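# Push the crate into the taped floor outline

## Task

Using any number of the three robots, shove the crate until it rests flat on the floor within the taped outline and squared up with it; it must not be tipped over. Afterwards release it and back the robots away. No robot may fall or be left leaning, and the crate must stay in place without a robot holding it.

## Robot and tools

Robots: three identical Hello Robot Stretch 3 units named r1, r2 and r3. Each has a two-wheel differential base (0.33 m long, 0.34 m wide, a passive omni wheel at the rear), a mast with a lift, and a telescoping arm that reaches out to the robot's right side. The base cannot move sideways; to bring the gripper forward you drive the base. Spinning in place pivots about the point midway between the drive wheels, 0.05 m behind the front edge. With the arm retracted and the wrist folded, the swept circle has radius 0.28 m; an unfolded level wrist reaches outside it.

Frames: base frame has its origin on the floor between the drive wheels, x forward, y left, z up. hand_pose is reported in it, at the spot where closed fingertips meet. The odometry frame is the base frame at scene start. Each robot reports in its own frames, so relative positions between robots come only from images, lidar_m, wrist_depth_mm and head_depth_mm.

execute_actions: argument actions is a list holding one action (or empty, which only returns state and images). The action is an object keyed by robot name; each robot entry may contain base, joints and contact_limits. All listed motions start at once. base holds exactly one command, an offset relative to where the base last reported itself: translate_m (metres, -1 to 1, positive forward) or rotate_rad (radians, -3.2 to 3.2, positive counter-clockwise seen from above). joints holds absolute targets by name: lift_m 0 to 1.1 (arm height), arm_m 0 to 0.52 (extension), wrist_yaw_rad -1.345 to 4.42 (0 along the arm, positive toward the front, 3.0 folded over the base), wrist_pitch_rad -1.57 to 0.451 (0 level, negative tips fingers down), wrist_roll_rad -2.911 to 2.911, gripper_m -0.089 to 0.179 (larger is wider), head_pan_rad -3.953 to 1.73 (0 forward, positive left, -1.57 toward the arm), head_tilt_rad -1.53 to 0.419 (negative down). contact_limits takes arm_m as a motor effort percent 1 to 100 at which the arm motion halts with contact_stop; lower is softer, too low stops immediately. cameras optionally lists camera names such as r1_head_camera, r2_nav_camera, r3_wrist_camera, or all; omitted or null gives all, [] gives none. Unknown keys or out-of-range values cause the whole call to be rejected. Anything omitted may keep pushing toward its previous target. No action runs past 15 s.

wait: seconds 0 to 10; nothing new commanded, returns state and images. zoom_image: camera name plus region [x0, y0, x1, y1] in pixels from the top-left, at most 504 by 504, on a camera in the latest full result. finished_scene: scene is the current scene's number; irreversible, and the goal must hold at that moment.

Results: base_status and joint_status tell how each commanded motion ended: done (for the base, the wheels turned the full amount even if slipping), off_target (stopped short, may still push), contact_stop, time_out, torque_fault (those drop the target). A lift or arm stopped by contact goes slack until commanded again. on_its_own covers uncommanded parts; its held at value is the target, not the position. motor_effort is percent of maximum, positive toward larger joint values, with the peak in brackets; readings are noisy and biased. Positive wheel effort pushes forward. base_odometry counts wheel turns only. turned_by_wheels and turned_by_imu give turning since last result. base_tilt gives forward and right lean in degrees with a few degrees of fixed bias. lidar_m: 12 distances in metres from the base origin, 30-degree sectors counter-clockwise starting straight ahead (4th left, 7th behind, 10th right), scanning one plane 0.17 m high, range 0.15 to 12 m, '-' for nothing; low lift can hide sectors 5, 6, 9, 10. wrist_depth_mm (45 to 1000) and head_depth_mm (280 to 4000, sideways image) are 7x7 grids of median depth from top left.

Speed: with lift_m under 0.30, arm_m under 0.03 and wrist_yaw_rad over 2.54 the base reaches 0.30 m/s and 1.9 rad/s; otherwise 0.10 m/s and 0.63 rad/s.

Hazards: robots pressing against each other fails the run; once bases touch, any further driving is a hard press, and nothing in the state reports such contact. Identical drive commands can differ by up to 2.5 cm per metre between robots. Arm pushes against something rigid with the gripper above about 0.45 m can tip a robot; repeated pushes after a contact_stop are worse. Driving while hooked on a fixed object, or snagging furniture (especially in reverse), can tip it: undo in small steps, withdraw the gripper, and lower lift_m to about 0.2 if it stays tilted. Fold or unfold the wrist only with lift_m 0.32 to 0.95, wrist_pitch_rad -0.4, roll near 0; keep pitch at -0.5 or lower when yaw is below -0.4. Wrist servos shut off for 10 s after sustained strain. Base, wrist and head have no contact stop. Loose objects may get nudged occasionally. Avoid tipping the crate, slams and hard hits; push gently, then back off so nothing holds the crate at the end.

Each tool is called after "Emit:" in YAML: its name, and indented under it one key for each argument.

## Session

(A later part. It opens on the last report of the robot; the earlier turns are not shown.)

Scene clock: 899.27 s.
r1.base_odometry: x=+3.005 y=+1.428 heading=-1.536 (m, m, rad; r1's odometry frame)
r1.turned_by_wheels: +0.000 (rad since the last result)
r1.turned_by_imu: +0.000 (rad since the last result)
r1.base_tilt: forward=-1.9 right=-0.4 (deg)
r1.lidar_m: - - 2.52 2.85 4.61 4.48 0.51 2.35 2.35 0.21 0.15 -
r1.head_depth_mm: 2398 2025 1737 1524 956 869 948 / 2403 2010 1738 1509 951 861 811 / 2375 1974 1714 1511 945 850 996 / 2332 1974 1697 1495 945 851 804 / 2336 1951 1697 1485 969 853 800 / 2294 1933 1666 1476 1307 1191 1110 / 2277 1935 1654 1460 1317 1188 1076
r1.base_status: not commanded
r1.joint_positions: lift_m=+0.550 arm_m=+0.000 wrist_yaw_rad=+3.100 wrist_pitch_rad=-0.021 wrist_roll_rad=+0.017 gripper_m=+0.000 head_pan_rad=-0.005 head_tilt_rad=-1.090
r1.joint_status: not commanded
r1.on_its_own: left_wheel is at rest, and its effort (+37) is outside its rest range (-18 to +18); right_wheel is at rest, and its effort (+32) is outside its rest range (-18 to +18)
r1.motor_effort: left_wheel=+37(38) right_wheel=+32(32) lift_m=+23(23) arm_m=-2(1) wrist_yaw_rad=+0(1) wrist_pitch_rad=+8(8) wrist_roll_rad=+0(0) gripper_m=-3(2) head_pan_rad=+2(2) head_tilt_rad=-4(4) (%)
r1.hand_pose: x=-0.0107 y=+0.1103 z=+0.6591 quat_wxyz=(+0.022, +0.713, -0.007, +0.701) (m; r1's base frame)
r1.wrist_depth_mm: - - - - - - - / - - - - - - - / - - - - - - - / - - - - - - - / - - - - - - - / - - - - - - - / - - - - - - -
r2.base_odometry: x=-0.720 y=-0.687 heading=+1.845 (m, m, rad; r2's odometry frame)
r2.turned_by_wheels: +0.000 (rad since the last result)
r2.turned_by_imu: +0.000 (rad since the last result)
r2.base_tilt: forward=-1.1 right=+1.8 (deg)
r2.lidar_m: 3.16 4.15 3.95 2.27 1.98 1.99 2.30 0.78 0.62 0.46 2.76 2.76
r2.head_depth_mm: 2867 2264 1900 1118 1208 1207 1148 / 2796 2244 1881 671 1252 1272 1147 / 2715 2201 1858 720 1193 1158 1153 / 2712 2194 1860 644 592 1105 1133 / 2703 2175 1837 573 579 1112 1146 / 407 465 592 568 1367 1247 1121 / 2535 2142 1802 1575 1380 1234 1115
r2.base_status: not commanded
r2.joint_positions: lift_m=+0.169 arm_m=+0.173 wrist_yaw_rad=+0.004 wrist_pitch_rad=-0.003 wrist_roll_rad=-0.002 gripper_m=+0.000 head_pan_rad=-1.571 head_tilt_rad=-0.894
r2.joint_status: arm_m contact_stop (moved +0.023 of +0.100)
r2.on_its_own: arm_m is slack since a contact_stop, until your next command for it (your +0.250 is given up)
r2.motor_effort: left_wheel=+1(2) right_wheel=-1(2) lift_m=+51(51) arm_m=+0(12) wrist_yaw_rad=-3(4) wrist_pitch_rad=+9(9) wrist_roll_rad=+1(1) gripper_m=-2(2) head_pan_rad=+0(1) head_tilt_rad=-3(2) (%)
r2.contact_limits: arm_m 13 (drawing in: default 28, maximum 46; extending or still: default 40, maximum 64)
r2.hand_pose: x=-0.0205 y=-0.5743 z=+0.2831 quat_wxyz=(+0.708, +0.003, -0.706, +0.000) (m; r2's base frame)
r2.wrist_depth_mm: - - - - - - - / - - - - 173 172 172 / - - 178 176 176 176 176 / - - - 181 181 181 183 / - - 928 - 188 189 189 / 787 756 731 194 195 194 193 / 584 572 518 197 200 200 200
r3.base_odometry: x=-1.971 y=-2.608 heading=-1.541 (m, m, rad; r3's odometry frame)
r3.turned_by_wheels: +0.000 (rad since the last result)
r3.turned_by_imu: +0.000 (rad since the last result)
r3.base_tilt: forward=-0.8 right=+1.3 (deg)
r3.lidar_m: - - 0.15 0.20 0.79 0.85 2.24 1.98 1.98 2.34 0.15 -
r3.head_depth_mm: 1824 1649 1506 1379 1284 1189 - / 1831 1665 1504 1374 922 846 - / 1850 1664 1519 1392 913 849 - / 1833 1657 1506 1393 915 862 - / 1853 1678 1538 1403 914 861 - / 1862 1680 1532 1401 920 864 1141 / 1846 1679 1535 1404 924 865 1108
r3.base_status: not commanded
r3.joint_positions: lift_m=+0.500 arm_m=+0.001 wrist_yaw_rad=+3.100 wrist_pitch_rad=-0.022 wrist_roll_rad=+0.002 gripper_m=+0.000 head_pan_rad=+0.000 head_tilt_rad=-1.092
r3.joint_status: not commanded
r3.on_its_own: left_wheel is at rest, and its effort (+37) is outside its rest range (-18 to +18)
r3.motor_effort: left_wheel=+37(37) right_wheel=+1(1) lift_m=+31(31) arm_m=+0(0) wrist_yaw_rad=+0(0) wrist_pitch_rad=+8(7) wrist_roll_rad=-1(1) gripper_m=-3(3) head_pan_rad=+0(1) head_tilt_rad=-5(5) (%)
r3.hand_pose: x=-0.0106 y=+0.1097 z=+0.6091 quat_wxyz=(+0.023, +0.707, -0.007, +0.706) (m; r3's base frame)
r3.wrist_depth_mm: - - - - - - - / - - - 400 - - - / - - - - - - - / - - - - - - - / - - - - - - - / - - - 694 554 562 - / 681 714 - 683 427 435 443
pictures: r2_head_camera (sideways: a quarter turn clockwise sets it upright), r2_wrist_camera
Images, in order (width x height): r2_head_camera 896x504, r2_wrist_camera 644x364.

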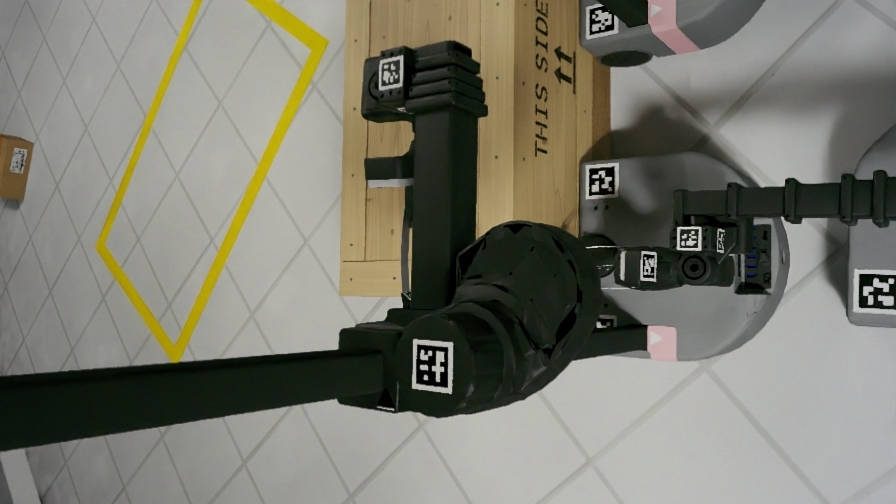

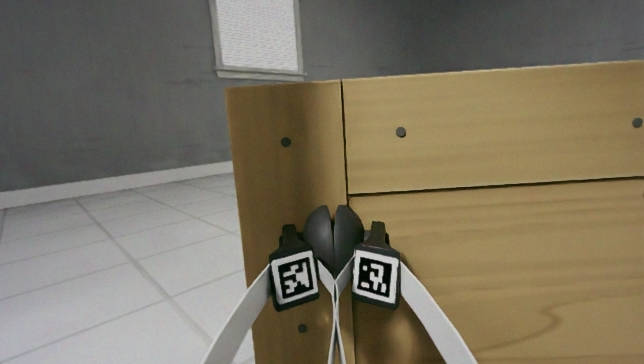

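Emit:
execute_actions:
  actions:
    - {"r1":{"base":{"translate_m":0.12}},"r3":{"base":{"translate_m":0.08}},"r2":{"joints":{"arm_m":0.27},"contact_limits":{"arm_m":100}}}
  cameras: []

Scene clock: 903.80 s.
r1.base_odometry: x=+3.009 y=+1.309 heading=-1.536 (m, m, rad; r1's odometry frame)
r1.turned_by_wheels: +0.001 (rad since the last result)
r1.turned_by_imu: -0.121 (rad since the last result)
r1.base_tilt: forward=-2.0 right=-0.4 (deg)
r1.lidar_m: - - 2.44 2.60 4.13 4.65 0.60 2.42 2.41 0.21 0.15 -
r1.head_depth_mm: 2417 2026 1730 1515 956 862 954 / 2410 1997 1712 1504 954 860 814 / 2371 2007 1709 1509 946 856 989 / 2349 1957 1690 1488 938 850 799 / 2333 1946 1680 1482 949 844 800 / 2319 1937 1673 1469 1314 1192 1108 / 2260 1918 1653 1469 1308 1182 1078
r1.base_status: translate_m off_target (by the wheels' count: +0.1196 of +0.1200)
r1.joint_positions: lift_m=+0.550 arm_m=+0.000 wrist_yaw_rad=+3.100 wrist_pitch_rad=-0.021 wrist_roll_rad=+0.017 gripper_m=+0.000 head_pan_rad=-0.005 head_tilt_rad=-1.090
r1.joint_status: not commanded
r1.on_its_own: left_wheel is at rest, and its effort (+49) is outside its rest range (-18 to +18); right_wheel is at rest, and its effort (+44) is outside its rest range (-18 to +18)
r1.motor_effort: left_wheel=+49(49) right_wheel=+44(61) lift_m=+22(23) arm_m=-1(2) wrist_yaw_rad=+1(0) wrist_pitch_rad=+8(8) wrist_roll_rad=+0(0) gripper_m=-2(2) head_pan_rad=+2(2) head_tilt_rad=-4(5) (%)
r1.hand_pose: x=-0.0107 y=+0.1103 z=+0.6593 quat_wxyz=(+0.022, +0.713, -0.007, +0.701) (m; r1's base frame)
r1.wrist_depth_mm: - - - - - - - / - - - - - - - / - - - - - - - / - - - - - - - / - - - - - - - / - - - - - - - / - - - - - - -
r2.base_odometry: x=-0.720 y=-0.687 heading=+1.845 (m, m, rad; r2's odometry frame)
r2.turned_by_wheels: +0.000 (rad since the last result)
r2.turned_by_imu: -0.008 (rad since the last result)
r2.base_tilt: forward=-1.2 right=+1.9 (deg)
r2.lidar_m: 3.16 4.14 4.00 2.28 1.98 1.98 2.28 0.79 0.65 0.56 2.76 2.76
r2.head_depth_mm: 2834 2266 1905 1159 1231 1184 1147 / 2809 2245 1879 1133 1352 1272 1152 / 2762 2223 1325 1143 1259 1258 1157 / 2718 2219 1315 1122 1254 1153 1164 / 2697 2167 697 638 1187 1163 1142 / 507 596 639 668 1394 1246 1124 / 2637 2148 1813 1571 1380 1238 1115
r2.base_status: not commanded
r2.joint_positions: lift_m=+0.169 arm_m=+0.267 wrist_yaw_rad=+0.055 wrist_pitch_rad=-0.005 wrist_roll_rad=-0.002 gripper_m=+0.000 head_pan_rad=-1.571 head_tilt_rad=-0.894
r2.joint_status: all done
r2.on_its_own: wrist_yaw_rad is held at +0.045, not at your +0.000, by its stall guard, which is not easing now; arm_m is at rest, and its effort (+40) is outside its rest range (-14 to +14)
r2.motor_effort: left_wheel=-3(8) right_wheel=+3(8) lift_m=+47(51) arm_m=+40(59) wrist_yaw_rad=-8(28) wrist_pitch_rad=+9(41) wrist_roll_rad=+1(1) gripper_m=-7(9) head_pan_rad=+0(0) head_tilt_rad=-2(2) (%)
r2.contact_limits: arm_m 64 (drawing in: default 28, maximum 46; extending or still: default 40, maximum 64)
r2.hand_pose: x=-0.0075 y=-0.6679 z=+0.2828 quat_wxyz=(+0.708, +0.021, -0.706, +0.017) (m; r2's base frame)
r2.wrist_depth_mm: - - - - - - - / - - - - 163 154 147 / - - 182 172 164 158 151 / - - - 178 170 163 155 / - - 923 183 175 168 161 / 795 755 735 190 180 173 165 / 579 559 498 196 189 178 170
r3.base_odometry: x=-1.969 y=-2.688 heading=-1.542 (m, m, rad; r3's odometry frame)
r3.turned_by_wheels: -0.001 (rad since the last result)
r3.turned_by_imu: -0.101 (rad since the last result)
r3.base_tilt: forward=-0.7 right=+1.2 (deg)
r3.lidar_m: - - 0.15 0.23 5.04 0.79 2.41 2.00 1.99 2.23 0.15 -
r3.head_depth_mm: 1825 1647 1500 1380 1271 1192 - / 1853 1654 1500 1381 918 855 - / 1830 1658 1520 1393 911 850 - / 1844 1678 1517 1393 916 859 - / 1861 1671 1521 1405 915 864 - / 1862 1676 1541 1406 922 862 1144 / 1859 1666 1529 1401 926 868 1119
r3.base_status: translate_m off_target (by the wheels' count: +0.0799 of +0.0800)
r3.joint_positions: lift_m=+0.500 arm_m=+0.001 wrist_yaw_rad=+3.100 wrist_pitch_rad=-0.022 wrist_roll_rad=+0.002 gripper_m=+0.000 head_pan_rad=+0.000 head_tilt_rad=-1.092
r3.joint_status: not commanded
r3.on_its_own: right_wheel is at rest, and its effort (+41) is outside its rest range (-18 to +18)
r3.motor_effort: left_wheel=+6(76) right_wheel=+41(90) lift_m=+31(35) arm_m=+0(0) wrist_yaw_rad=+0(1) wrist_pitch_rad=+7(9) wrist_roll_rad=-2(1) gripper_m=-3(3) head_pan_rad=-1(0) head_tilt_rad=-5(6) (%)
r3.hand_pose: x=-0.0107 y=+0.1097 z=+0.6090 quat_wxyz=(+0.023, +0.707, -0.007, +0.706) (m; r3's base frame)
r3.wrist_depth_mm: - - - 466 - - - / - - - 391 - - - / - - - - - - - / - - - - - - - / - - - - - - - / 531 546 - 735 549 563 - / 689 866 - 685 426 437 444
pictures: none
No camera images: the call's "cameras" was empty. Leave "cameras" out to get every camera's image.

Emit:
execute_actions:
  actions:
    - {"r1":{"base":{"translate_m":0.14}},"r3":{"base":{"translate_m":0.1}},"r2":{"joints":{"arm_m":0.39,"wrist_yaw_rad":-0.05},"contact_limits":{"arm_m":100}}}
  cameras: ["r2_wrist_camera","r2_nav_camera"]

Scene clock: 913.50 s.
r1.base_odometry: x=+3.014 y=+1.169 heading=-1.535 (m, m, rad; r1's odometry frame)
r1.turned_by_wheels: +0.000 (rad since the last result)
r1.turned_by_imu: -0.157 (rad since the last result)
r1.base_tilt: forward=-2.0 right=-0.5 (deg)
r1.lidar_m: - - 2.34 2.39 3.31 4.74 0.71 0.85 2.47 0.21 0.15 -
r1.head_depth_mm: 2431 2019 1725 1517 956 864 948 / 2403 2011 1743 1523 953 858 815 / 2342 2005 1712 1492 945 856 997 / 2367 1957 1684 1487 942 852 805 / 2312 1956 1693 1483 933 845 800 / 2299 1937 1685 1464 1311 1174 1090 / 2276 1931 1659 1463 1317 1183 1080
r1.base_status: translate_m off_target (by the wheels' count: +0.1396 of +0.1400)
r1.joint_positions: lift_m=+0.550 arm_m=+0.000 wrist_yaw_rad=+3.100 wrist_pitch_rad=-0.021 wrist_roll_rad=+0.017 gripper_m=+0.000 head_pan_rad=-0.005 head_tilt_rad=-1.090
r1.joint_status: not commanded
r1.on_its_own: left_wheel is at rest, and its effort (+37) is outside its rest range (-18 to +18); right_wheel is at rest, and its effort (+46) is outside its rest range (-18 to +18)
r1.motor_effort: left_wheel=+37(49) right_wheel=+46(65) lift_m=+21(22) arm_m=-2(1) wrist_yaw_rad=+0(1) wrist_pitch_rad=+8(8) wrist_roll_rad=+0(0) gripper_m=-2(2) head_pan_rad=+2(2) head_tilt_rad=-4(5) (%)
r1.hand_pose: x=-0.0106 y=+0.1103 z=+0.6593 quat_wxyz=(+0.022, +0.713, -0.007, +0.701) (m; r1's base frame)
r1.wrist_depth_mm: - - - - - - - / - - - - - - - / - - - - - - - / - - - - - - - / - - - - - - - / - - - - - - - / - - - - - - -
r2.base_odometry: x=-0.720 y=-0.687 heading=+1.845 (m, m, rad; r2's odometry frame)
r2.turned_by_wheels: +0.000 (rad since the last result)
r2.turned_by_imu: +0.037 (rad since the last result)
r2.base_tilt: forward=-1.2 right=+1.4 (deg)
r2.lidar_m: 3.24 4.14 3.76 2.23 1.98 1.98 2.34 0.80 0.68 0.68 2.76 2.76
r2.head_depth_mm: 2852 2259 1329 1191 1259 1180 1150 / 2808 2246 766 1209 1381 1269 1145 / 2779 2236 838 1224 1286 1268 1158 / 2749 2220 770 1259 1215 1230 1161 / 646 734 707 1502 1255 1252 1144 / 2668 2186 1786 1587 1405 1241 1124 / 2666 2151 1816 1576 1385 1243 1119
r2.base_status: not commanded
r2.joint_positions: lift_m=+0.169 arm_m=+0.386 wrist_yaw_rad=-0.058 wrist_pitch_rad=-0.015 wrist_roll_rad=-0.002 gripper_m=+0.000 head_pan_rad=-1.571 head_tilt_rad=-0.894
r2.joint_status: all done
r2.on_its_own: arm_m is at rest, and its effort (+53) is outside its rest range (-14 to +14)
r2.motor_effort: left_wheel=-5(8) right_wheel=+1(3) lift_m=+47(47) arm_m=+53(66) wrist_yaw_rad=+6(39) wrist_pitch_rad=+13(62) wrist_roll_rad=+1(1) gripper_m=-6(10) head_pan_rad=+0(0) head_tilt_rad=-2(3) (%)
r2.contact_limits: arm_m 64 (drawing in: default 28, maximum 46; extending or still: default 40, maximum 64)
r2.hand_pose: x=-0.0363 y=-0.7866 z=+0.2803 quat_wxyz=(+0.707, -0.015, -0.706, -0.026) (m; r2's base frame)
r2.wrist_depth_mm: - - - - - - - / - - - - 158 146 137 / - - - 171 160 150 141 / - - - 177 165 154 145 / 532 - 969 183 170 161 151 / 93 757 734 188 174 166 154 / 92 561 502 197 185 170 159
r3.base_odometry: x=-1.966 y=-2.787 heading=-1.542 (m, m, rad; r3's odometry frame)
r3.turned_by_wheels: +0.000 (rad since the last result)
r3.turned_by_imu: -0.155 (rad since the last result)
r3.base_tilt: forward=-0.7 right=+1.3 (deg)
r3.lidar_m: - - 0.15 0.23 4.08 0.80 2.73 2.07 2.02 2.12 0.15 -
r3.head_depth_mm: 1826 1664 1515 1388 1281 1192 - / 1820 1660 1502 1389 931 852 - / 1830 1659 1522 1387 911 850 - / 1839 1657 1511 1399 919 860 - / 1859 1658 1521 1398 919 861 - / 1864 1676 1527 1402 923 864 1142 / 1866 1686 1535 1401 919 863 1072
r3.base_status: translate_m off_target (by the wheels' count: +0.0999 of +0.1000)
r3.joint_positions: lift_m=+0.500 arm_m=+0.001 wrist_yaw_rad=+3.100 wrist_pitch_rad=-0.022 wrist_roll_rad=+0.002 gripper_m=+0.000 head_pan_rad=+0.000 head_tilt_rad=-1.091
r3.joint_status: not commanded
r3.on_its_own: right_wheel is at rest, and its effort (+37) is outside its rest range (-18 to +18)
r3.motor_effort: left_wheel=+5(74) right_wheel=+37(100) lift_m=+30(33) arm_m=+0(0) wrist_yaw_rad=+0(2) wrist_pitch_rad=+8(9) wrist_roll_rad=-1(1) gripper_m=-3(3) head_pan_rad=+0(0) head_tilt_rad=-5(7) (%)
r3.hand_pose: x=-0.0107 y=+0.1097 z=+0.6091 quat_wxyz=(+0.023, +0.707, -0.007, +0.706) (m; r3's base frame)
r3.wrist_depth_mm: - - - 376 - - - / - - - 378 - - - / - - - - - - - / - - - - - - - / - - - - - - - / 488 522 - 778 551 559 - / 893 899 - 687 427 437 442
pictures: r2_nav_camera (sideways: a quarter turn counterclockwise sets it upright), r2_wrist_camera
Images, in order (width x height): r2_nav_camera 672x504, r2_wrist_camera 644x364.

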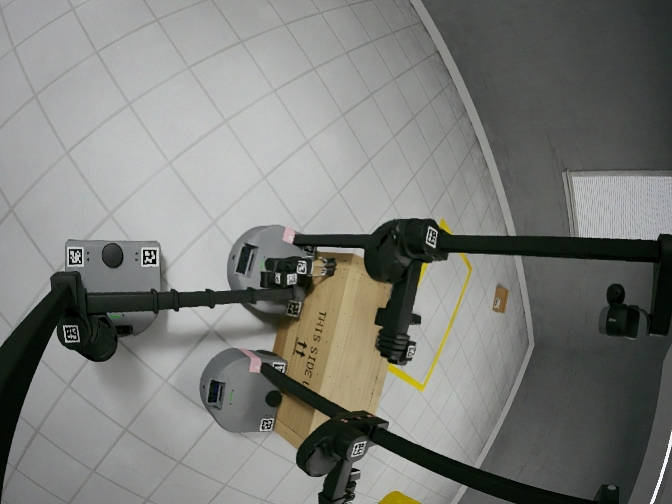

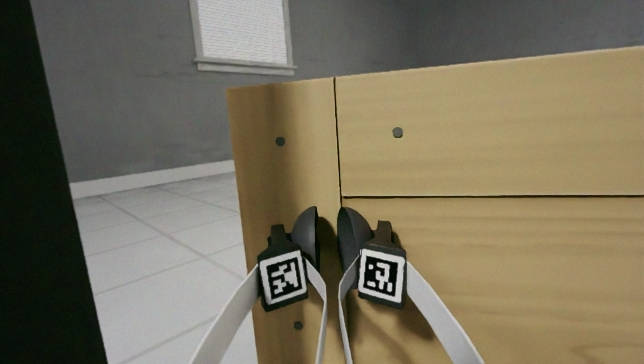

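Emit:
execute_actions:
  actions:
    - {"r2":{"joints":{"arm_m":0.0,"wrist_yaw_rad":0.0}}}
  cameras: []

Emit:
execute_actions:
  actions:
    - {"r2":{"base":{"translate_m":-0.57}}}
  cameras: []

Emit:
execute_actions:
  actions:
    - {"r2":{"base":{"rotate_rad":-0.21},"joints":{"arm_m":0.1}}}
  cameras: ["r2_nav_camera","r2_wrist_camera"]

Scene clock: 924.73 s.
r1.base_odometry: x=+3.014 y=+1.169 heading=-1.535 (m, m, rad; r1's odometry frame)
r1.turned_by_wheels: +0.000 (rad since the last result)
r1.turned_by_imu: +0.002 (rad since the last result)
r1.base_tilt: forward=-2.0 right=-0.4 (deg)
r1.lidar_m: - - 2.34 2.39 3.31 4.75 0.71 0.85 2.47 0.21 0.15 -
r1.head_depth_mm: 2426 2045 1744 1524 957 866 943 / 2406 2019 1726 1515 954 859 813 / 2377 1993 1717 1496 948 853 995 / 2361 1951 1712 1503 942 853 803 / 2307 1968 1682 1491 932 846 793 / 2291 1931 1686 1471 1320 1179 1096 / 2288 1916 1660 1455 1307 1180 1080
r1.base_status: not commanded
r1.joint_positions: lift_m=+0.550 arm_m=+0.000 wrist_yaw_rad=+3.100 wrist_pitch_rad=-0.021 wrist_roll_rad=+0.017 gripper_m=+0.000 head_pan_rad=-0.005 head_tilt_rad=-1.090
r1.joint_status: not commanded
r1.on_its_own: left_wheel is at rest, and its effort (+37) is outside its rest range (-18 to +18); right_wheel is at rest, and its effort (+47) is outside its rest range (-18 to +18)
r1.motor_effort: left_wheel=+37(38) right_wheel=+47(47) lift_m=+21(22) arm_m=-1(1) wrist_yaw_rad=+0(0) wrist_pitch_rad=+8(8) wrist_roll_rad=+0(0) gripper_m=-3(2) head_pan_rad=+2(3) head_tilt_rad=-4(4) (%)
r1.hand_pose: x=-0.0106 y=+0.1103 z=+0.6593 quat_wxyz=(+0.022, +0.713, -0.007, +0.701) (m; r1's base frame)
r1.wrist_depth_mm: - - - - - - - / - - - - - - - / - - - - - - - / - - - - - - - / - - - - - - - / - - - - - - - / - - - - - - -
r2.base_odometry: x=-0.720 y=-0.687 heading=+1.845 (m, m, rad; r2's odometry frame)
r2.turned_by_wheels: +0.000 (rad since the last result)
r2.turned_by_imu: -0.011 (rad since the last result)
r2.base_tilt: forward=-1.2 right=+1.9 (deg)
r2.lidar_m: 3.23 4.14 3.82 2.25 1.98 1.98 2.32 0.80 0.68 0.68 2.76 2.76
r2.head_depth_mm: 2799 2278 1319 1189 1236 1173 1145 / 2778 2231 764 1205 1380 1268 1139 / 2751 2225 814 1219 1261 1261 1163 / 2742 2211 766 1274 1229 1238 - / 638 733 704 1342 1246 1246 1140 / 2668 2152 1744 1576 1386 1241 1125 / 2615 2129 1810 1558 1382 1240 1121
r2.base_status: not commanded
r2.joint_positions: lift_m=+0.169 arm_m=+0.000 wrist_yaw_rad=-0.001 wrist_pitch_rad=-0.003 wrist_roll_rad=-0.002 gripper_m=+0.000 head_pan_rad=-1.571 head_tilt_rad=-0.894
r2.joint_status: all done
r2.motor_effort: left_wheel=-1(20) right_wheel=+1(14) lift_m=+46(46) arm_m=-4(36) wrist_yaw_rad=+1(16) wrist_pitch_rad=+8(13) wrist_roll_rad=+1(1) gripper_m=-2(6) head_pan_rad=+0(1) head_tilt_rad=-2(2) (%)
r2.hand_pose: x=-0.0217 y=-0.4015 z=+0.2834 quat_wxyz=(+0.708, +0.001, -0.706, -0.001) (m; r2's base frame)
r2.wrist_depth_mm: - - - - - - - / - - - - - - - / - - - 553 509 473 439 / - - - 567 526 489 454 / - - - 573 524 500 467 / 792 768 700 348 370 414 480 / 582 573 422 321 297 302 477
r3.base_odometry: x=-1.966 y=-2.787 heading=-1.542 (m, m, rad; r3's odometry frame)
r3.turned_by_wheels: +0.000 (rad since the last result)
r3.turned_by_imu: +0.000 (rad since the last result)
r3.base_tilt: forward=-0.7 right=+1.2 (deg)
r3.lidar_m: - - 0.15 0.23 4.07 0.80 2.73 2.08 2.02 2.12 0.15 -
r3.head_depth_mm: 1813 1647 1511 1385 1281 1191 - / 1831 1662 1505 1388 932 856 - / 1847 1661 1507 1392 914 849 - / 1842 1661 1515 1387 917 860 - / 1860 1677 1517 1401 918 862 - / 1859 1660 1527 1395 920 863 1141 / 1862 1679 1515 1393 923 867 1067
r3.base_status: not commanded
r3.joint_positions: lift_m=+0.500 arm_m=+0.001 wrist_yaw_rad=+3.100 wrist_pitch_rad=-0.022 wrist_roll_rad=+0.002 gripper_m=+0.000 head_pan_rad=+0.000 head_tilt_rad=-1.091
r3.joint_status: not commanded
r3.on_its_own: right_wheel is at rest, and its effort (+36) is outside its rest range (-18 to +18)
r3.motor_effort: left_wheel=+5(5) right_wheel=+36(37) lift_m=+30(30) arm_m=+0(0) wrist_yaw_rad=+0(0) wrist_pitch_rad=+7(8) wrist_roll_rad=-1(2) gripper_m=-3(3) head_pan_rad=-1(0) head_tilt_rad=-5(6) (%)
r3.hand_pose: x=-0.0107 y=+0.1097 z=+0.6091 quat_wxyz=(+0.023, +0.707, -0.007, +0.706) (m; r3's base frame)
r3.wrist_depth_mm: - - - 376 - - - / - - - 379 - - - / - - - - - - - / - - - - - - - / - - - - - - - / - - - 822 550 557 - / 819 891 - 680 428 438 442
pictures: none
No camera images: the call's "cameras" was empty. Leave "cameras" out to get every camera's image.

Scene clock: 931.63 s.
r1.base_odometry: x=+3.014 y=+1.169 heading=-1.535 (m, m, rad; r1's odometry frame)
r1.turned_by_wheels: +0.000 (rad since the last result)
r1.turned_by_imu: +0.002 (rad since the last result)
r1.base_tilt: forward=-1.9 right=-0.4 (deg)
r1.lidar_m: - - 2.34 2.39 3.32 4.75 3.47 2.56 0.85 0.21 0.15 -
r1.head_depth_mm: 2435 2042 1734 1515 962 865 943 / 2419 2028 1709 1523 956 860 816 / 2377 1992 1711 1507 947 856 997 / 2336 1963 1697 1490 938 850 804 / 2307 1973 1696 1472 933 845 795 / 2300 1932 1673 1481 1313 1167 1099 / 2266 1921 1675 1463 1320 1190 1084
r1.base_status: not commanded
r1.joint_positions: lift_m=+0.550 arm_m=+0.000 wrist_yaw_rad=+3.100 wrist_pitch_rad=-0.021 wrist_roll_rad=+0.017 gripper_m=+0.000 head_pan_rad=-0.005 head_tilt_rad=-1.090
r1.joint_status: not commanded
r1.on_its_own: left_wheel is at rest, and its effort (+39) is outside its rest range (-18 to +18); right_wheel is at rest, and its effort (+47) is outside its rest range (-18 to +18)
r1.motor_effort: left_wheel=+39(38) right_wheel=+47(46) lift_m=+21(21) arm_m=-2(2) wrist_yaw_rad=+0(0) wrist_pitch_rad=+8(8) wrist_roll_rad=+0(0) gripper_m=-3(3) head_pan_rad=+2(2) head_tilt_rad=-5(5) (%)
r1.hand_pose: x=-0.0106 y=+0.1103 z=+0.6593 quat_wxyz=(+0.022, +0.713, -0.007, +0.701) (m; r1's base frame)
r1.wrist_depth_mm: - - - - - - - / - - - - - - - / - - - - - - - / - - - - - - - / - - - - - - - / - - - - - - - / - - - - - - -
r2.base_odometry: x=-0.566 y=-1.236 heading=+1.845 (m, m, rad; r2's odometry frame)
r2.turned_by_wheels: +0.000 (rad since the last result)
r2.turned_by_imu: -0.001 (rad since the last result)
r2.base_tilt: forward=-1.3 right=+1.8 (deg)
r2.lidar_m: 3.66 4.57 3.05 1.82 1.59 1.59 1.87 2.22 0.63 0.55 0.56 3.14
r2.head_depth_mm: 2812 2272 1884 1633 1432 1280 1145 / 2802 2248 1877 1560 1422 1276 1146 / 2741 2242 1881 717 1236 1244 1164 / 2732 2194 1321 776 1206 1128 - / 2692 2191 1303 721 1208 1132 1146 / 2557 2000 706 662 1202 1205 1120 / 498 2034 1282 1160 1306 1237 1116
r2.base_status: done
r2.joint_positions: lift_m=+0.169 arm_m=+0.000 wrist_yaw_rad=-0.001 wrist_pitch_rad=-0.003 wrist_roll_rad=-0.002 gripper_m=+0.000 head_pan_rad=-1.571 head_tilt_rad=-0.894
r2.joint_status: not commanded
r2.motor_effort: left_wheel=-1(8) right_wheel=+1(3) lift_m=+47(47) arm_m=-5(5) wrist_yaw_rad=+1(1) wrist_pitch_rad=+8(8) wrist_roll_rad=+1(1) gripper_m=-3(2) head_pan_rad=+1(1) head_tilt_rad=-2(2) (%)
r2.hand_pose: x=-0.0217 y=-0.4015 z=+0.2834 quat_wxyz=(+0.708, +0.001, -0.706, -0.001) (m; r2's base frame)
r2.wrist_depth_mm: - 292 - - - - - / - 305 - - - - - / - 489 440 402 370 - - / 565 505 450 416 385 - - / 575 526 457 429 391 858 888 / 451 523 360 345 370 626 646 / 416 323 301 291 285 465 497
r3.base_odometry: x=-1.966 y=-2.787 heading=-1.542 (m, m, rad; r3's odometry frame)
r3.turned_by_wheels: +0.000 (rad since the last result)
r3.turned_by_imu: +0.000 (rad since the last result)
r3.base_tilt: forward=-0.8 right=+1.2 (deg)
r3.lidar_m: - - 0.15 0.23 4.09 5.00 0.56 0.57 2.02 2.12 0.15 -
r3.head_depth_mm: 1830 1646 1506 1385 1275 1184 - / 1849 1664 1518 1391 933 855 - / 1838 1673 1521 1393 913 848 - / 1827 1656 1520 1394 917 865 - / 1855 1671 1510 1400 920 862 - / 1848 1683 1530 1410 920 860 1139 / 1870 1683 1527 1413 922 866 1077
r3.base_status: not commanded
r3.joint_positions: lift_m=+0.500 arm_m=+0.001 wrist_yaw_rad=+3.100 wrist_pitch_rad=-0.022 wrist_roll_rad=+0.002 gripper_m=+0.000 head_pan_rad=+0.000 head_tilt_rad=-1.091
r3.joint_status: not commanded
r3.on_its_own: right_wheel is at rest, and its effort (+36) is outside its rest range (-18 to +18)
r3.motor_effort: left_wheel=+5(6) right_wheel=+36(36) lift_m=+30(30) arm_m=+0(0) wrist_yaw_rad=+1(0) wrist_pitch_rad=+7(8) wrist_roll_rad=-1(1) gripper_m=-3(3) head_pan_rad=+0(0) head_tilt_rad=-5(6) (%)
r3.hand_pose: x=-0.0107 y=+0.1097 z=+0.6091 quat_wxyz=(+0.023, +0.707, -0.007, +0.706) (m; r3's base frame)
r3.wrist_depth_mm: - - - 376 - - - / - - - 374 - - - / - - - - - - - / - - - - - - - / - - - - - - - / - - - 814 551 558 - / 899 902 - 680 429 436 442
pictures: none
No camera images: the call's "cameras" was empty. Leave "cameras" out to get every camera's image.

Scene clock: 933.60 s.
r1.base_odometry: x=+3.014 y=+1.169 heading=-1.535 (m, m, rad; r1's odometry frame)
r1.turned_by_wheels: +0.000 (rad since the last result)
r1.turned_by_imu: +0.001 (rad since the last result)
r1.base_tilt: forward=-1.9 right=-0.6 (deg)
r1.lidar_m: - - 2.34 2.38 3.32 4.75 3.47 2.56 0.85 0.21 0.15 -
r1.head_depth_mm: 2453 2005 1730 1532 959 868 945 / 2405 2001 1723 1506 955 865 812 / 2348 1994 1713 1500 948 855 997 / 2358 1983 1694 1479 942 849 804 / 2294 1954 1686 1490 939 844 795 / 2278 1934 1662 1468 1316 1181 1093 / 2304 1920 1667 1459 1311 1186 1079
r1.base_status: not commanded
r1.joint_positions: lift_m=+0.550 arm_m=+0.000 wrist_yaw_rad=+3.100 wrist_pitch_rad=-0.021 wrist_roll_rad=+0.017 gripper_m=+0.000 head_pan_rad=-0.005 head_tilt_rad=-1.090
r1.joint_status: not commanded
r1.on_its_own: left_wheel is at rest, and its effort (+37) is outside its rest range (-18 to +18); right_wheel is at rest, and its effort (+47) is outside its rest range (-18 to +18)
r1.motor_effort: left_wheel=+37(37) right_wheel=+47(47) lift_m=+21(21) arm_m=-2(1) wrist_yaw_rad=+1(0) wrist_pitch_rad=+8(8) wrist_roll_rad=+0(0) gripper_m=-3(3) head_pan_rad=+2(2) head_tilt_rad=-4(4) (%)
r1.hand_pose: x=-0.0106 y=+0.1103 z=+0.6593 quat_wxyz=(+0.022, +0.713, -0.007, +0.701) (m; r1's base frame)
r1.wrist_depth_mm: - - - - - - - / - - - - - - - / - - - - - - - / - - - - - - - / - - - - - - - / - - - - - - - / - - - - - - -
r2.base_odometry: x=-0.566 y=-1.236 heading=+1.635 (m, m, rad; r2's odometry frame)
r2.turned_by_wheels: -0.210 (rad since the last result)
r2.turned_by_imu: -0.214 (rad since the last result)
r2.base_tilt: forward=-1.1 right=+1.9 (deg)
r2.lidar_m: 3.33 4.66 4.57 2.08 1.62 1.59 1.69 2.44 2.16 0.56 0.55 0.85
r2.head_depth_mm: 2819 2256 1899 1630 1433 1277 1151 / 2787 2242 1880 1618 1427 1271 1144 / 2739 2216 1854 1611 1420 1264 1159 / 2727 2196 1842 728 1257 1279 1141 / 2686 2177 1846 766 1205 1128 1144 / 2633 2168 1293 716 1190 1122 1125 / 2637 2134 1286 671 1095 1213 1118
r2.base_status: done
r2.joint_positions: lift_m=+0.169 arm_m=+0.100 wrist_yaw_rad=-0.001 wrist_pitch_rad=-0.002 wrist_roll_rad=-0.002 gripper_m=+0.000 head_pan_rad=-1.571 head_tilt_rad=-0.894
r2.joint_status: all done
r2.motor_effort: left_wheel=+2(9) right_wheel=-1(4) lift_m=+46(46) arm_m=+5(6) wrist_yaw_rad=+1(1) wrist_pitch_rad=+8(9) wrist_roll_rad=+1(1) gripper_m=-2(3) head_pan_rad=+1(0) head_tilt_rad=-2(3) (%)
r2.hand_pose: x=-0.0216 y=-0.5008 z=+0.2834 quat_wxyz=(+0.708, +0.001, -0.706, -0.001) (m; r2's base frame)
r2.wrist_depth_mm: - - - - - - - / - - - - - - - / 309 301 292 284 - - - / 317 310 302 292 - - - / 330 318 313 301 - 936 891 / 341 331 322 312 675 666 638 / 343 296 287 291 503 512 496
r3.base_odometry: x=-1.966 y=-2.787 heading=-1.542 (m, m, rad; r3's odometry frame)
r3.turned_by_wheels: +0.000 (rad since the last result)
r3.turned_by_imu: +0.000 (rad since the last result)
r3.base_tilt: forward=-0.7 right=+1.3 (deg)
r3.lidar_m: - - 0.15 0.23 4.06 5.02 0.56 0.57 2.02 2.12 0.15 -
r3.head_depth_mm: 1816 1645 1515 1378 1280 1188 - / 1822 1666 1502 1388 929 857 - / 1832 1655 1521 1388 913 852 - / 1860 1673 1520 1390 919 861 - / 1841 1675 1521 1400 918 865 - / 1854 1671 1520 1400 920 863 1141 / 1868 1680 1525 1409 928 867 1074
r3.base_status: not commanded
r3.joint_positions: lift_m=+0.500 arm_m=+0.001 wrist_yaw_rad=+3.100 wrist_pitch_rad=-0.022 wrist_roll_rad=+0.002 gripper_m=+0.000 head_pan_rad=+0.000 head_tilt_rad=-1.091
r3.joint_status: not commanded
r3.on_its_own: right_wheel is at rest, and its effort (+36) is outside its rest range (-18 to +18)
r3.motor_effort: left_wheel=+5(5) right_wheel=+36(37) lift_m=+30(30) arm_m=+0(0) wrist_yaw_rad=+0(0) wrist_pitch_rad=+8(7) wrist_roll_rad=-1(1) gripper_m=-3(3) head_pan_rad=+0(0) head_tilt_rad=-5(6) (%)
r3.hand_pose: x=-0.0107 y=+0.1097 z=+0.6091 quat_wxyz=(+0.023, +0.707, -0.007, +0.706) (m; r3's base frame)
r3.wrist_depth_mm: - - - 376 - - - / - - - 380 - - - / - - - - - - - / - - - - - - - / - - - - - - - / - - - 802 552 559 - / 897 897 - 680 426 437 443
pictures: r2_nav_camera (sideways: a quarter turn counterclockwise sets it upright), r2_wrist_camera
Images, in order (width x height): r2_nav_camera 672x504, r2_wrist_camera 644x364.

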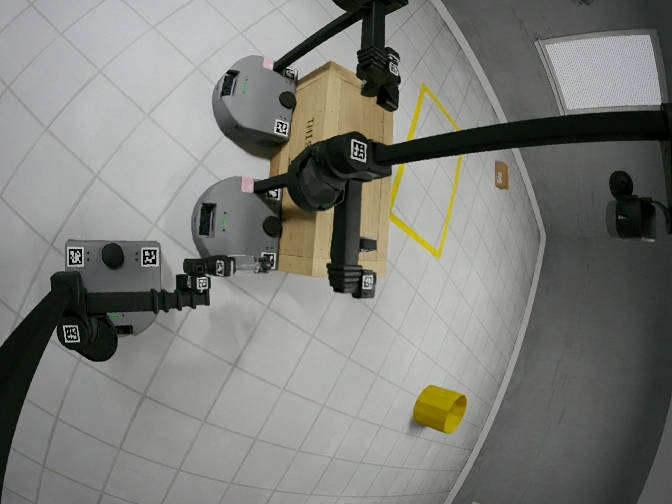

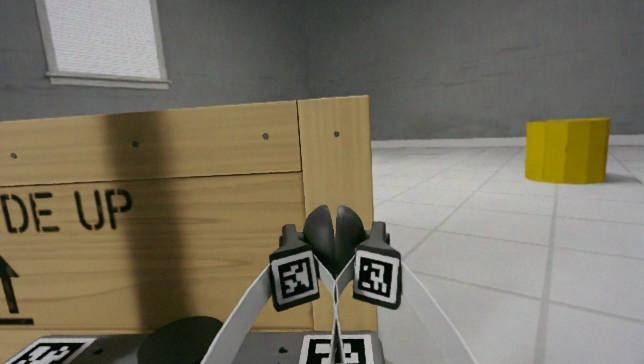

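Emit:
execute_actions:
  actions:
    - {"r2":{"joints":{"arm_m":0.27},"contact_limits":{"arm_m":13}}}
  cameras: ["r2_nav_camera","r2_wrist_camera"]

Scene clock: 944.50 s.
r1.base_odometry: x=+3.014 y=+1.169 heading=-1.535 (m, m, rad; r1's odometry frame)
r1.turned_by_wheels: +0.000 (rad since the last result)
r1.turned_by_imu: +0.001 (rad since the last result)
r1.base_tilt: forward=-2.0 right=-0.5 (deg)
r1.lidar_m: - - 2.34 2.39 3.31 4.75 3.47 2.55 0.85 0.21 0.15 -
r1.head_depth_mm: 2424 2021 1731 1522 960 861 942 / 2429 2013 1726 1517 956 860 812 / 2395 1996 1712 1496 946 853 994 / 2343 1970 1699 1488 944 848 803 / 2310 1952 1700 1485 936 849 793 / 2264 1929 1674 1479 1316 1164 1095 / 2262 1926 1648 1461 1311 1181 1081
r1.base_status: not commanded
r1.joint_positions: lift_m=+0.550 arm_m=+0.000 wrist_yaw_rad=+3.100 wrist_pitch_rad=-0.021 wrist_roll_rad=+0.017 gripper_m=+0.000 head_pan_rad=-0.005 head_tilt_rad=-1.090
r1.joint_status: not commanded
r1.on_its_own: left_wheel is at rest, and its effort (+38) is outside its rest range (-18 to +18); right_wheel is at rest, and its effort (+46) is outside its rest range (-18 to +18)
r1.motor_effort: left_wheel=+38(37) right_wheel=+46(47) lift_m=+21(21) arm_m=-2(2) wrist_yaw_rad=+0(1) wrist_pitch_rad=+8(8) wrist_roll_rad=+0(0) gripper_m=-2(2) head_pan_rad=+2(2) head_tilt_rad=-4(4) (%)
r1.hand_pose: x=-0.0106 y=+0.1103 z=+0.6593 quat_wxyz=(+0.022, +0.713, -0.007, +0.701) (m; r1's base frame)
r1.wrist_depth_mm: - - - - - - - / - - - - - - - / - - - - - - - / - - - - - - - / - - - - - - - / - - - - - - - / - - - - - - -
r2.base_odometry: x=-0.566 y=-1.236 heading=+1.635 (m, m, rad; r2's odometry frame)
r2.turned_by_wheels: +0.000 (rad since the last result)
r2.turned_by_imu: -0.001 (rad since the last result)
r2.base_tilt: forward=-1.2 right=+1.8 (deg)
r2.lidar_m: 3.33 4.65 4.55 2.08 1.63 1.59 1.69 2.44 2.15 0.56 0.55 0.85
r2.head_depth_mm: 2812 2263 1895 1625 1434 1278 1154 / 2781 2234 1890 1616 1431 1271 1144 / 2737 2232 1874 1617 1413 1269 1157 / 2721 2206 1854 730 1360 1215 1157 / 2663 2188 1833 766 1205 1126 1139 / 2627 2154 1300 716 1185 1116 1121 / 2630 2121 1280 673 1094 1212 1117
r2.base_status: not commanded
r2.joint_positions: lift_m=+0.169 arm_m=+0.210 wrist_yaw_rad=-0.001 wrist_pitch_rad=-0.003 wrist_roll_rad=-0.002 gripper_m=+0.000 head_pan_rad=-1.571 head_tilt_rad=-0.894
r2.joint_status: arm_m contact_stop (moved +0.110 of +0.170)
r2.on_its_own: arm_m is slack since a contact_stop, until your next command for it (your +0.270 is given up)
r2.motor_effort: left_wheel=+1(3) right_wheel=-1(1) lift_m=+46(46) arm_m=+0(12) wrist_yaw_rad=+1(1) wrist_pitch_rad=+8(9) wrist_roll_rad=+1(1) gripper_m=-2(2) head_pan_rad=+0(0) head_tilt_rad=-2(2) (%)
r2.contact_limits: arm_m 13 (drawing in: default 28, maximum 46; extending or still: default 40, maximum 64)
r2.hand_pose: x=-0.0217 y=-0.6107 z=+0.2833 quat_wxyz=(+0.708, +0.001, -0.706, -0.002) (m; r2's base frame)
r2.wrist_depth_mm: - - - - - - - / - - - - - - - / 189 185 181 176 - - - / 195 191 186 182 - - - / 204 199 194 186 954 929 896 / 211 206 201 194 673 660 633 / 218 213 208 201 477 507 496
r3.base_odometry: x=-1.966 y=-2.787 heading=-1.542 (m, m, rad; r3's odometry frame)
r3.turned_by_wheels: +0.000 (rad since the last result)
r3.turned_by_imu: +0.000 (rad since the last result)
r3.base_tilt: forward=-0.7 right=+1.3 (deg)
r3.lidar_m: - - 0.15 0.23 4.05 5.00 0.56 0.57 2.02 2.12 0.15 -
r3.head_depth_mm: 1835 1651 1514 1379 1277 1183 - / 1831 1647 1504 1388 931 856 884 / 1835 1658 1522 1392 916 845 - / 1846 1664 1523 1385 915 859 - / 1866 1665 1522 1398 916 864 - / 1860 1677 1528 1410 920 866 1133 / 1861 1670 1525 1401 921 865 1067
r3.base_status: not commanded
r3.joint_positions: lift_m=+0.500 arm_m=+0.001 wrist_yaw_rad=+3.100 wrist_pitch_rad=-0.022 wrist_roll_rad=+0.002 gripper_m=+0.000 head_pan_rad=+0.000 head_tilt_rad=-1.091
r3.joint_status: not commanded
r3.on_its_own: right_wheel is at rest, and its effort (+37) is outside its rest range (-18 to +18)
r3.motor_effort: left_wheel=+6(5) right_wheel=+37(36) lift_m=+30(30) arm_m=+0(0) wrist_yaw_rad=+0(1) wrist_pitch_rad=+8(7) wrist_roll_rad=-2(1) gripper_m=-3(3) head_pan_rad=+0(0) head_tilt_rad=-6(5) (%)
r3.hand_pose: x=-0.0107 y=+0.1097 z=+0.6091 quat_wxyz=(+0.023, +0.707, -0.007, +0.706) (m; r3's base frame)
r3.wrist_depth_mm: - - - 377 - - - / - - - 379 - - - / - - - - - - - / - - - - - - - / - - - - - - - / - - - 810 548 559 - / 895 902 - 685 428 439 441
pictures: r2_nav_camera (sideways: a quarter turn counterclockwise sets it upright), r2_wrist_camera
Images, in order (width x height): r2_nav_camera 672x504, r2_wrist_camera 644x364.

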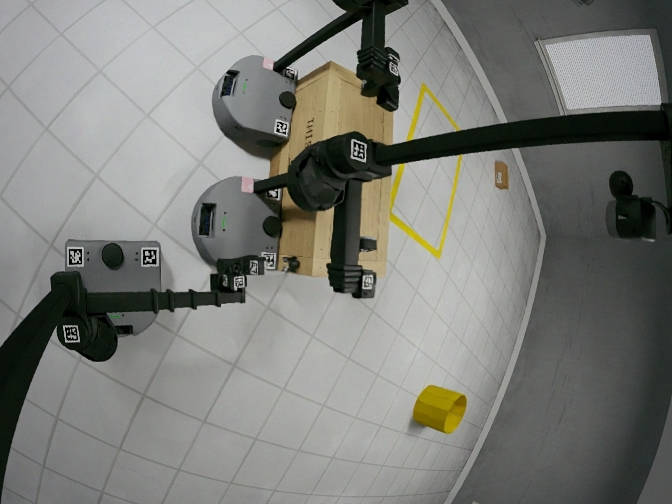

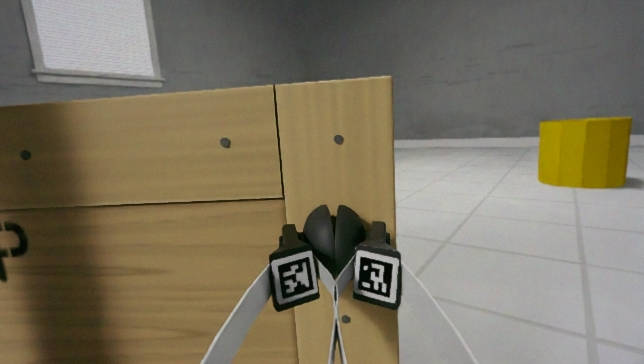

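Emit:
execute_actions:
  actions:
    - {"r3":{"base":{"translate_m":0.12}},"r1":{"base":{"translate_m":0.06}},"r2":{"joints":{"arm_m":0.32},"contact_limits":{"arm_m":100}}}
  cameras: ["r2_nav_camera","r2_wrist_camera"]

Scene clock: 951.03 s.
r1.base_odometry: x=+3.016 y=+1.109 heading=-1.535 (m, m, rad; r1's odometry frame)
r1.turned_by_wheels: +0.001 (rad since the last result)
r1.turned_by_imu: +0.057 (rad since the last result)
r1.base_tilt: forward=-2.0 right=-0.5 (deg)
r1.lidar_m: - - 2.35 2.43 3.53 4.77 3.28 0.88 0.87 0.26 0.15 -
r1.head_depth_mm: 2418 2005 1734 1524 961 859 960 / 2397 1987 1733 1515 955 861 816 / 2386 1986 1710 1500 948 854 1104 / 2346 1977 1702 1486 941 849 953 / 2283 1957 1690 1483 936 845 801 / 2332 1940 1672 1471 1313 1173 1107 / 2259 1926 1658 1471 1307 1185 1075
r1.base_status: translate_m off_target (by the wheels' count: +0.0598 of +0.0600)
r1.joint_positions: lift_m=+0.550 arm_m=+0.000 wrist_yaw_rad=+3.100 wrist_pitch_rad=-0.021 wrist_roll_rad=+0.017 gripper_m=+0.000 head_pan_rad=-0.005 head_tilt_rad=-1.090
r1.joint_status: not commanded
r1.on_its_own: left_wheel is at rest, and its effort (+25) is outside its rest range (-18 to +18)
r1.motor_effort: left_wheel=+25(50) right_wheel=+10(64) lift_m=+21(21) arm_m=-2(1) wrist_yaw_rad=+0(1) wrist_pitch_rad=+8(8) wrist_roll_rad=+0(0) gripper_m=-3(2) head_pan_rad=+2(2) head_tilt_rad=-5(4) (%)
r1.hand_pose: x=-0.0106 y=+0.1103 z=+0.6593 quat_wxyz=(+0.022, +0.713, -0.007, +0.701) (m; r1's base frame)
r1.wrist_depth_mm: - - - - - - - / - - - - - - - / - - - - - - - / - - - - - - - / - - - - - - - / - - - - - - - / - - - - - - -
r2.base_odometry: x=-0.566 y=-1.236 heading=+1.635 (m, m, rad; r2's odometry frame)
r2.turned_by_wheels: +0.000 (rad since the last result)
r2.turned_by_imu: -0.158 (rad since the last result)
r2.base_tilt: forward=-1.1 right=+1.7 (deg)
r2.lidar_m: 3.22 4.16 4.57 2.40 1.67 1.57 1.60 2.06 2.14 0.71 0.62 0.86
r2.head_depth_mm: 2800 2171 1901 1638 1439 1276 1150 / 2803 2244 1881 1628 1428 1270 1145 / 2774 2217 1859 1613 1440 1264 1156 / 2708 2203 1848 1598 1458 1258 1166 / 2684 2193 1732 1202 1223 1213 1140 / 2656 2167 1302 1132 1216 1148 1120 / 2631 2143 1280 729 1193 1168 1116
r2.base_status: not commanded
r2.joint_positions: lift_m=+0.169 arm_m=+0.318 wrist_yaw_rad=+0.402 wrist_pitch_rad=-0.004 wrist_roll_rad=-0.001 gripper_m=+0.000 head_pan_rad=-1.571 head_tilt_rad=-0.894
r2.joint_status: all done
r2.on_its_own: wrist_yaw_rad is held at +0.339, not at your +0.000, by its stall guard, which is still easing; arm_m is at rest, and its effort (+32) is outside its rest range (-14 to +14)
r2.motor_effort: left_wheel=+0(12) right_wheel=+8(11) lift_m=+47(47) arm_m=+32(65) wrist_yaw_rad=-54(97) wrist_pitch_rad=+9(65) wrist_roll_rad=+0(1) gripper_m=-12(19) head_pan_rad=+1(0) head_tilt_rad=-2(2) (%)
r2.contact_limits: arm_m 64 (drawing in: default 28, maximum 46; extending or still: default 40, maximum 64)
r2.hand_pose: x=+0.0787 y=-0.6985 z=+0.2829 quat_wxyz=(+0.694, +0.143, -0.692, +0.139) (m; r2's base frame)
r2.wrist_depth_mm: - - - - - - - / - - - - - - - / 215 199 185 171 - - - / 223 207 191 177 - - - / 235 217 201 183 901 931 880 / 244 226 211 190 673 651 631 / 256 236 212 193 477 504 490
r3.base_odometry: x=-1.962 y=-2.907 heading=-1.542 (m, m, rad; r3's odometry frame)
r3.turned_by_wheels: +0.001 (rad since the last result)
r3.turned_by_imu: +0.069 (rad since the last result)
r3.base_tilt: forward=-0.7 right=+1.2 (deg)
r3.lidar_m: - - 0.15 0.20 4.39 5.06 0.63 2.08 2.05 2.21 0.15 -
r3.head_depth_mm: 1831 1648 1505 1380 1275 1187 - / 1821 1657 1511 1388 920 854 878 / 1831 1650 1509 1388 914 851 - / 1827 1665 1521 1397 916 858 - / 1857 1675 1529 1404 918 862 - / 1878 1675 1529 1407 923 864 1143 / 1878 1694 1530 1418 924 864 1071
r3.base_status: done
r3.joint_positions: lift_m=+0.500 arm_m=+0.001 wrist_yaw_rad=+3.100 wrist_pitch_rad=-0.022 wrist_roll_rad=+0.002 gripper_m=+0.000 head_pan_rad=+0.000 head_tilt_rad=-1.091
r3.joint_status: not commanded
r3.on_its_own: left_wheel is at rest, and its effort (+21) is outside its rest range (-18 to +18)
r3.motor_effort: left_wheel=+21(90) right_wheel=+2(82) lift_m=+30(35) arm_m=+0(0) wrist_yaw_rad=+0(1) wrist_pitch_rad=+8(8) wrist_roll_rad=-1(1) gripper_m=-3(3) head_pan_rad=+0(0) head_tilt_rad=-6(6) (%)
r3.hand_pose: x=-0.0107 y=+0.1097 z=+0.6090 quat_wxyz=(+0.023, +0.707, -0.007, +0.706) (m; r3's base frame)
r3.wrist_depth_mm: - - - - - - - / - - - 351 - - - / - - - - - - - / - - - - - - - / - - - - - - - / - - - 809 553 557 - / 883 905 - 674 427 435 442
pictures: r2_nav_camera (sideways: a quarter turn counterclockwise sets it upright), r2_wrist_camera
Images, in order (width x height): r2_nav_camera 672x504, r2_wrist_camera 644x364.

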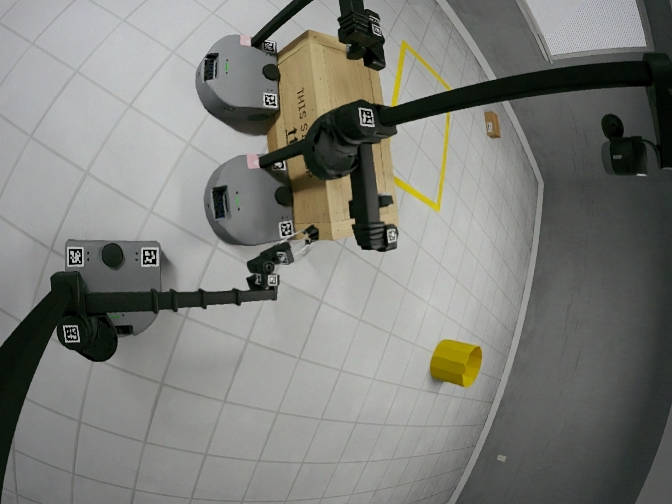

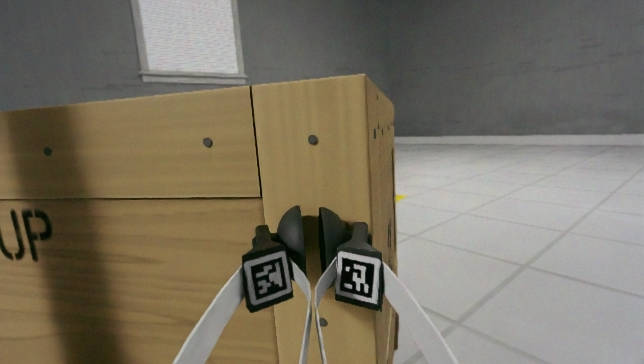

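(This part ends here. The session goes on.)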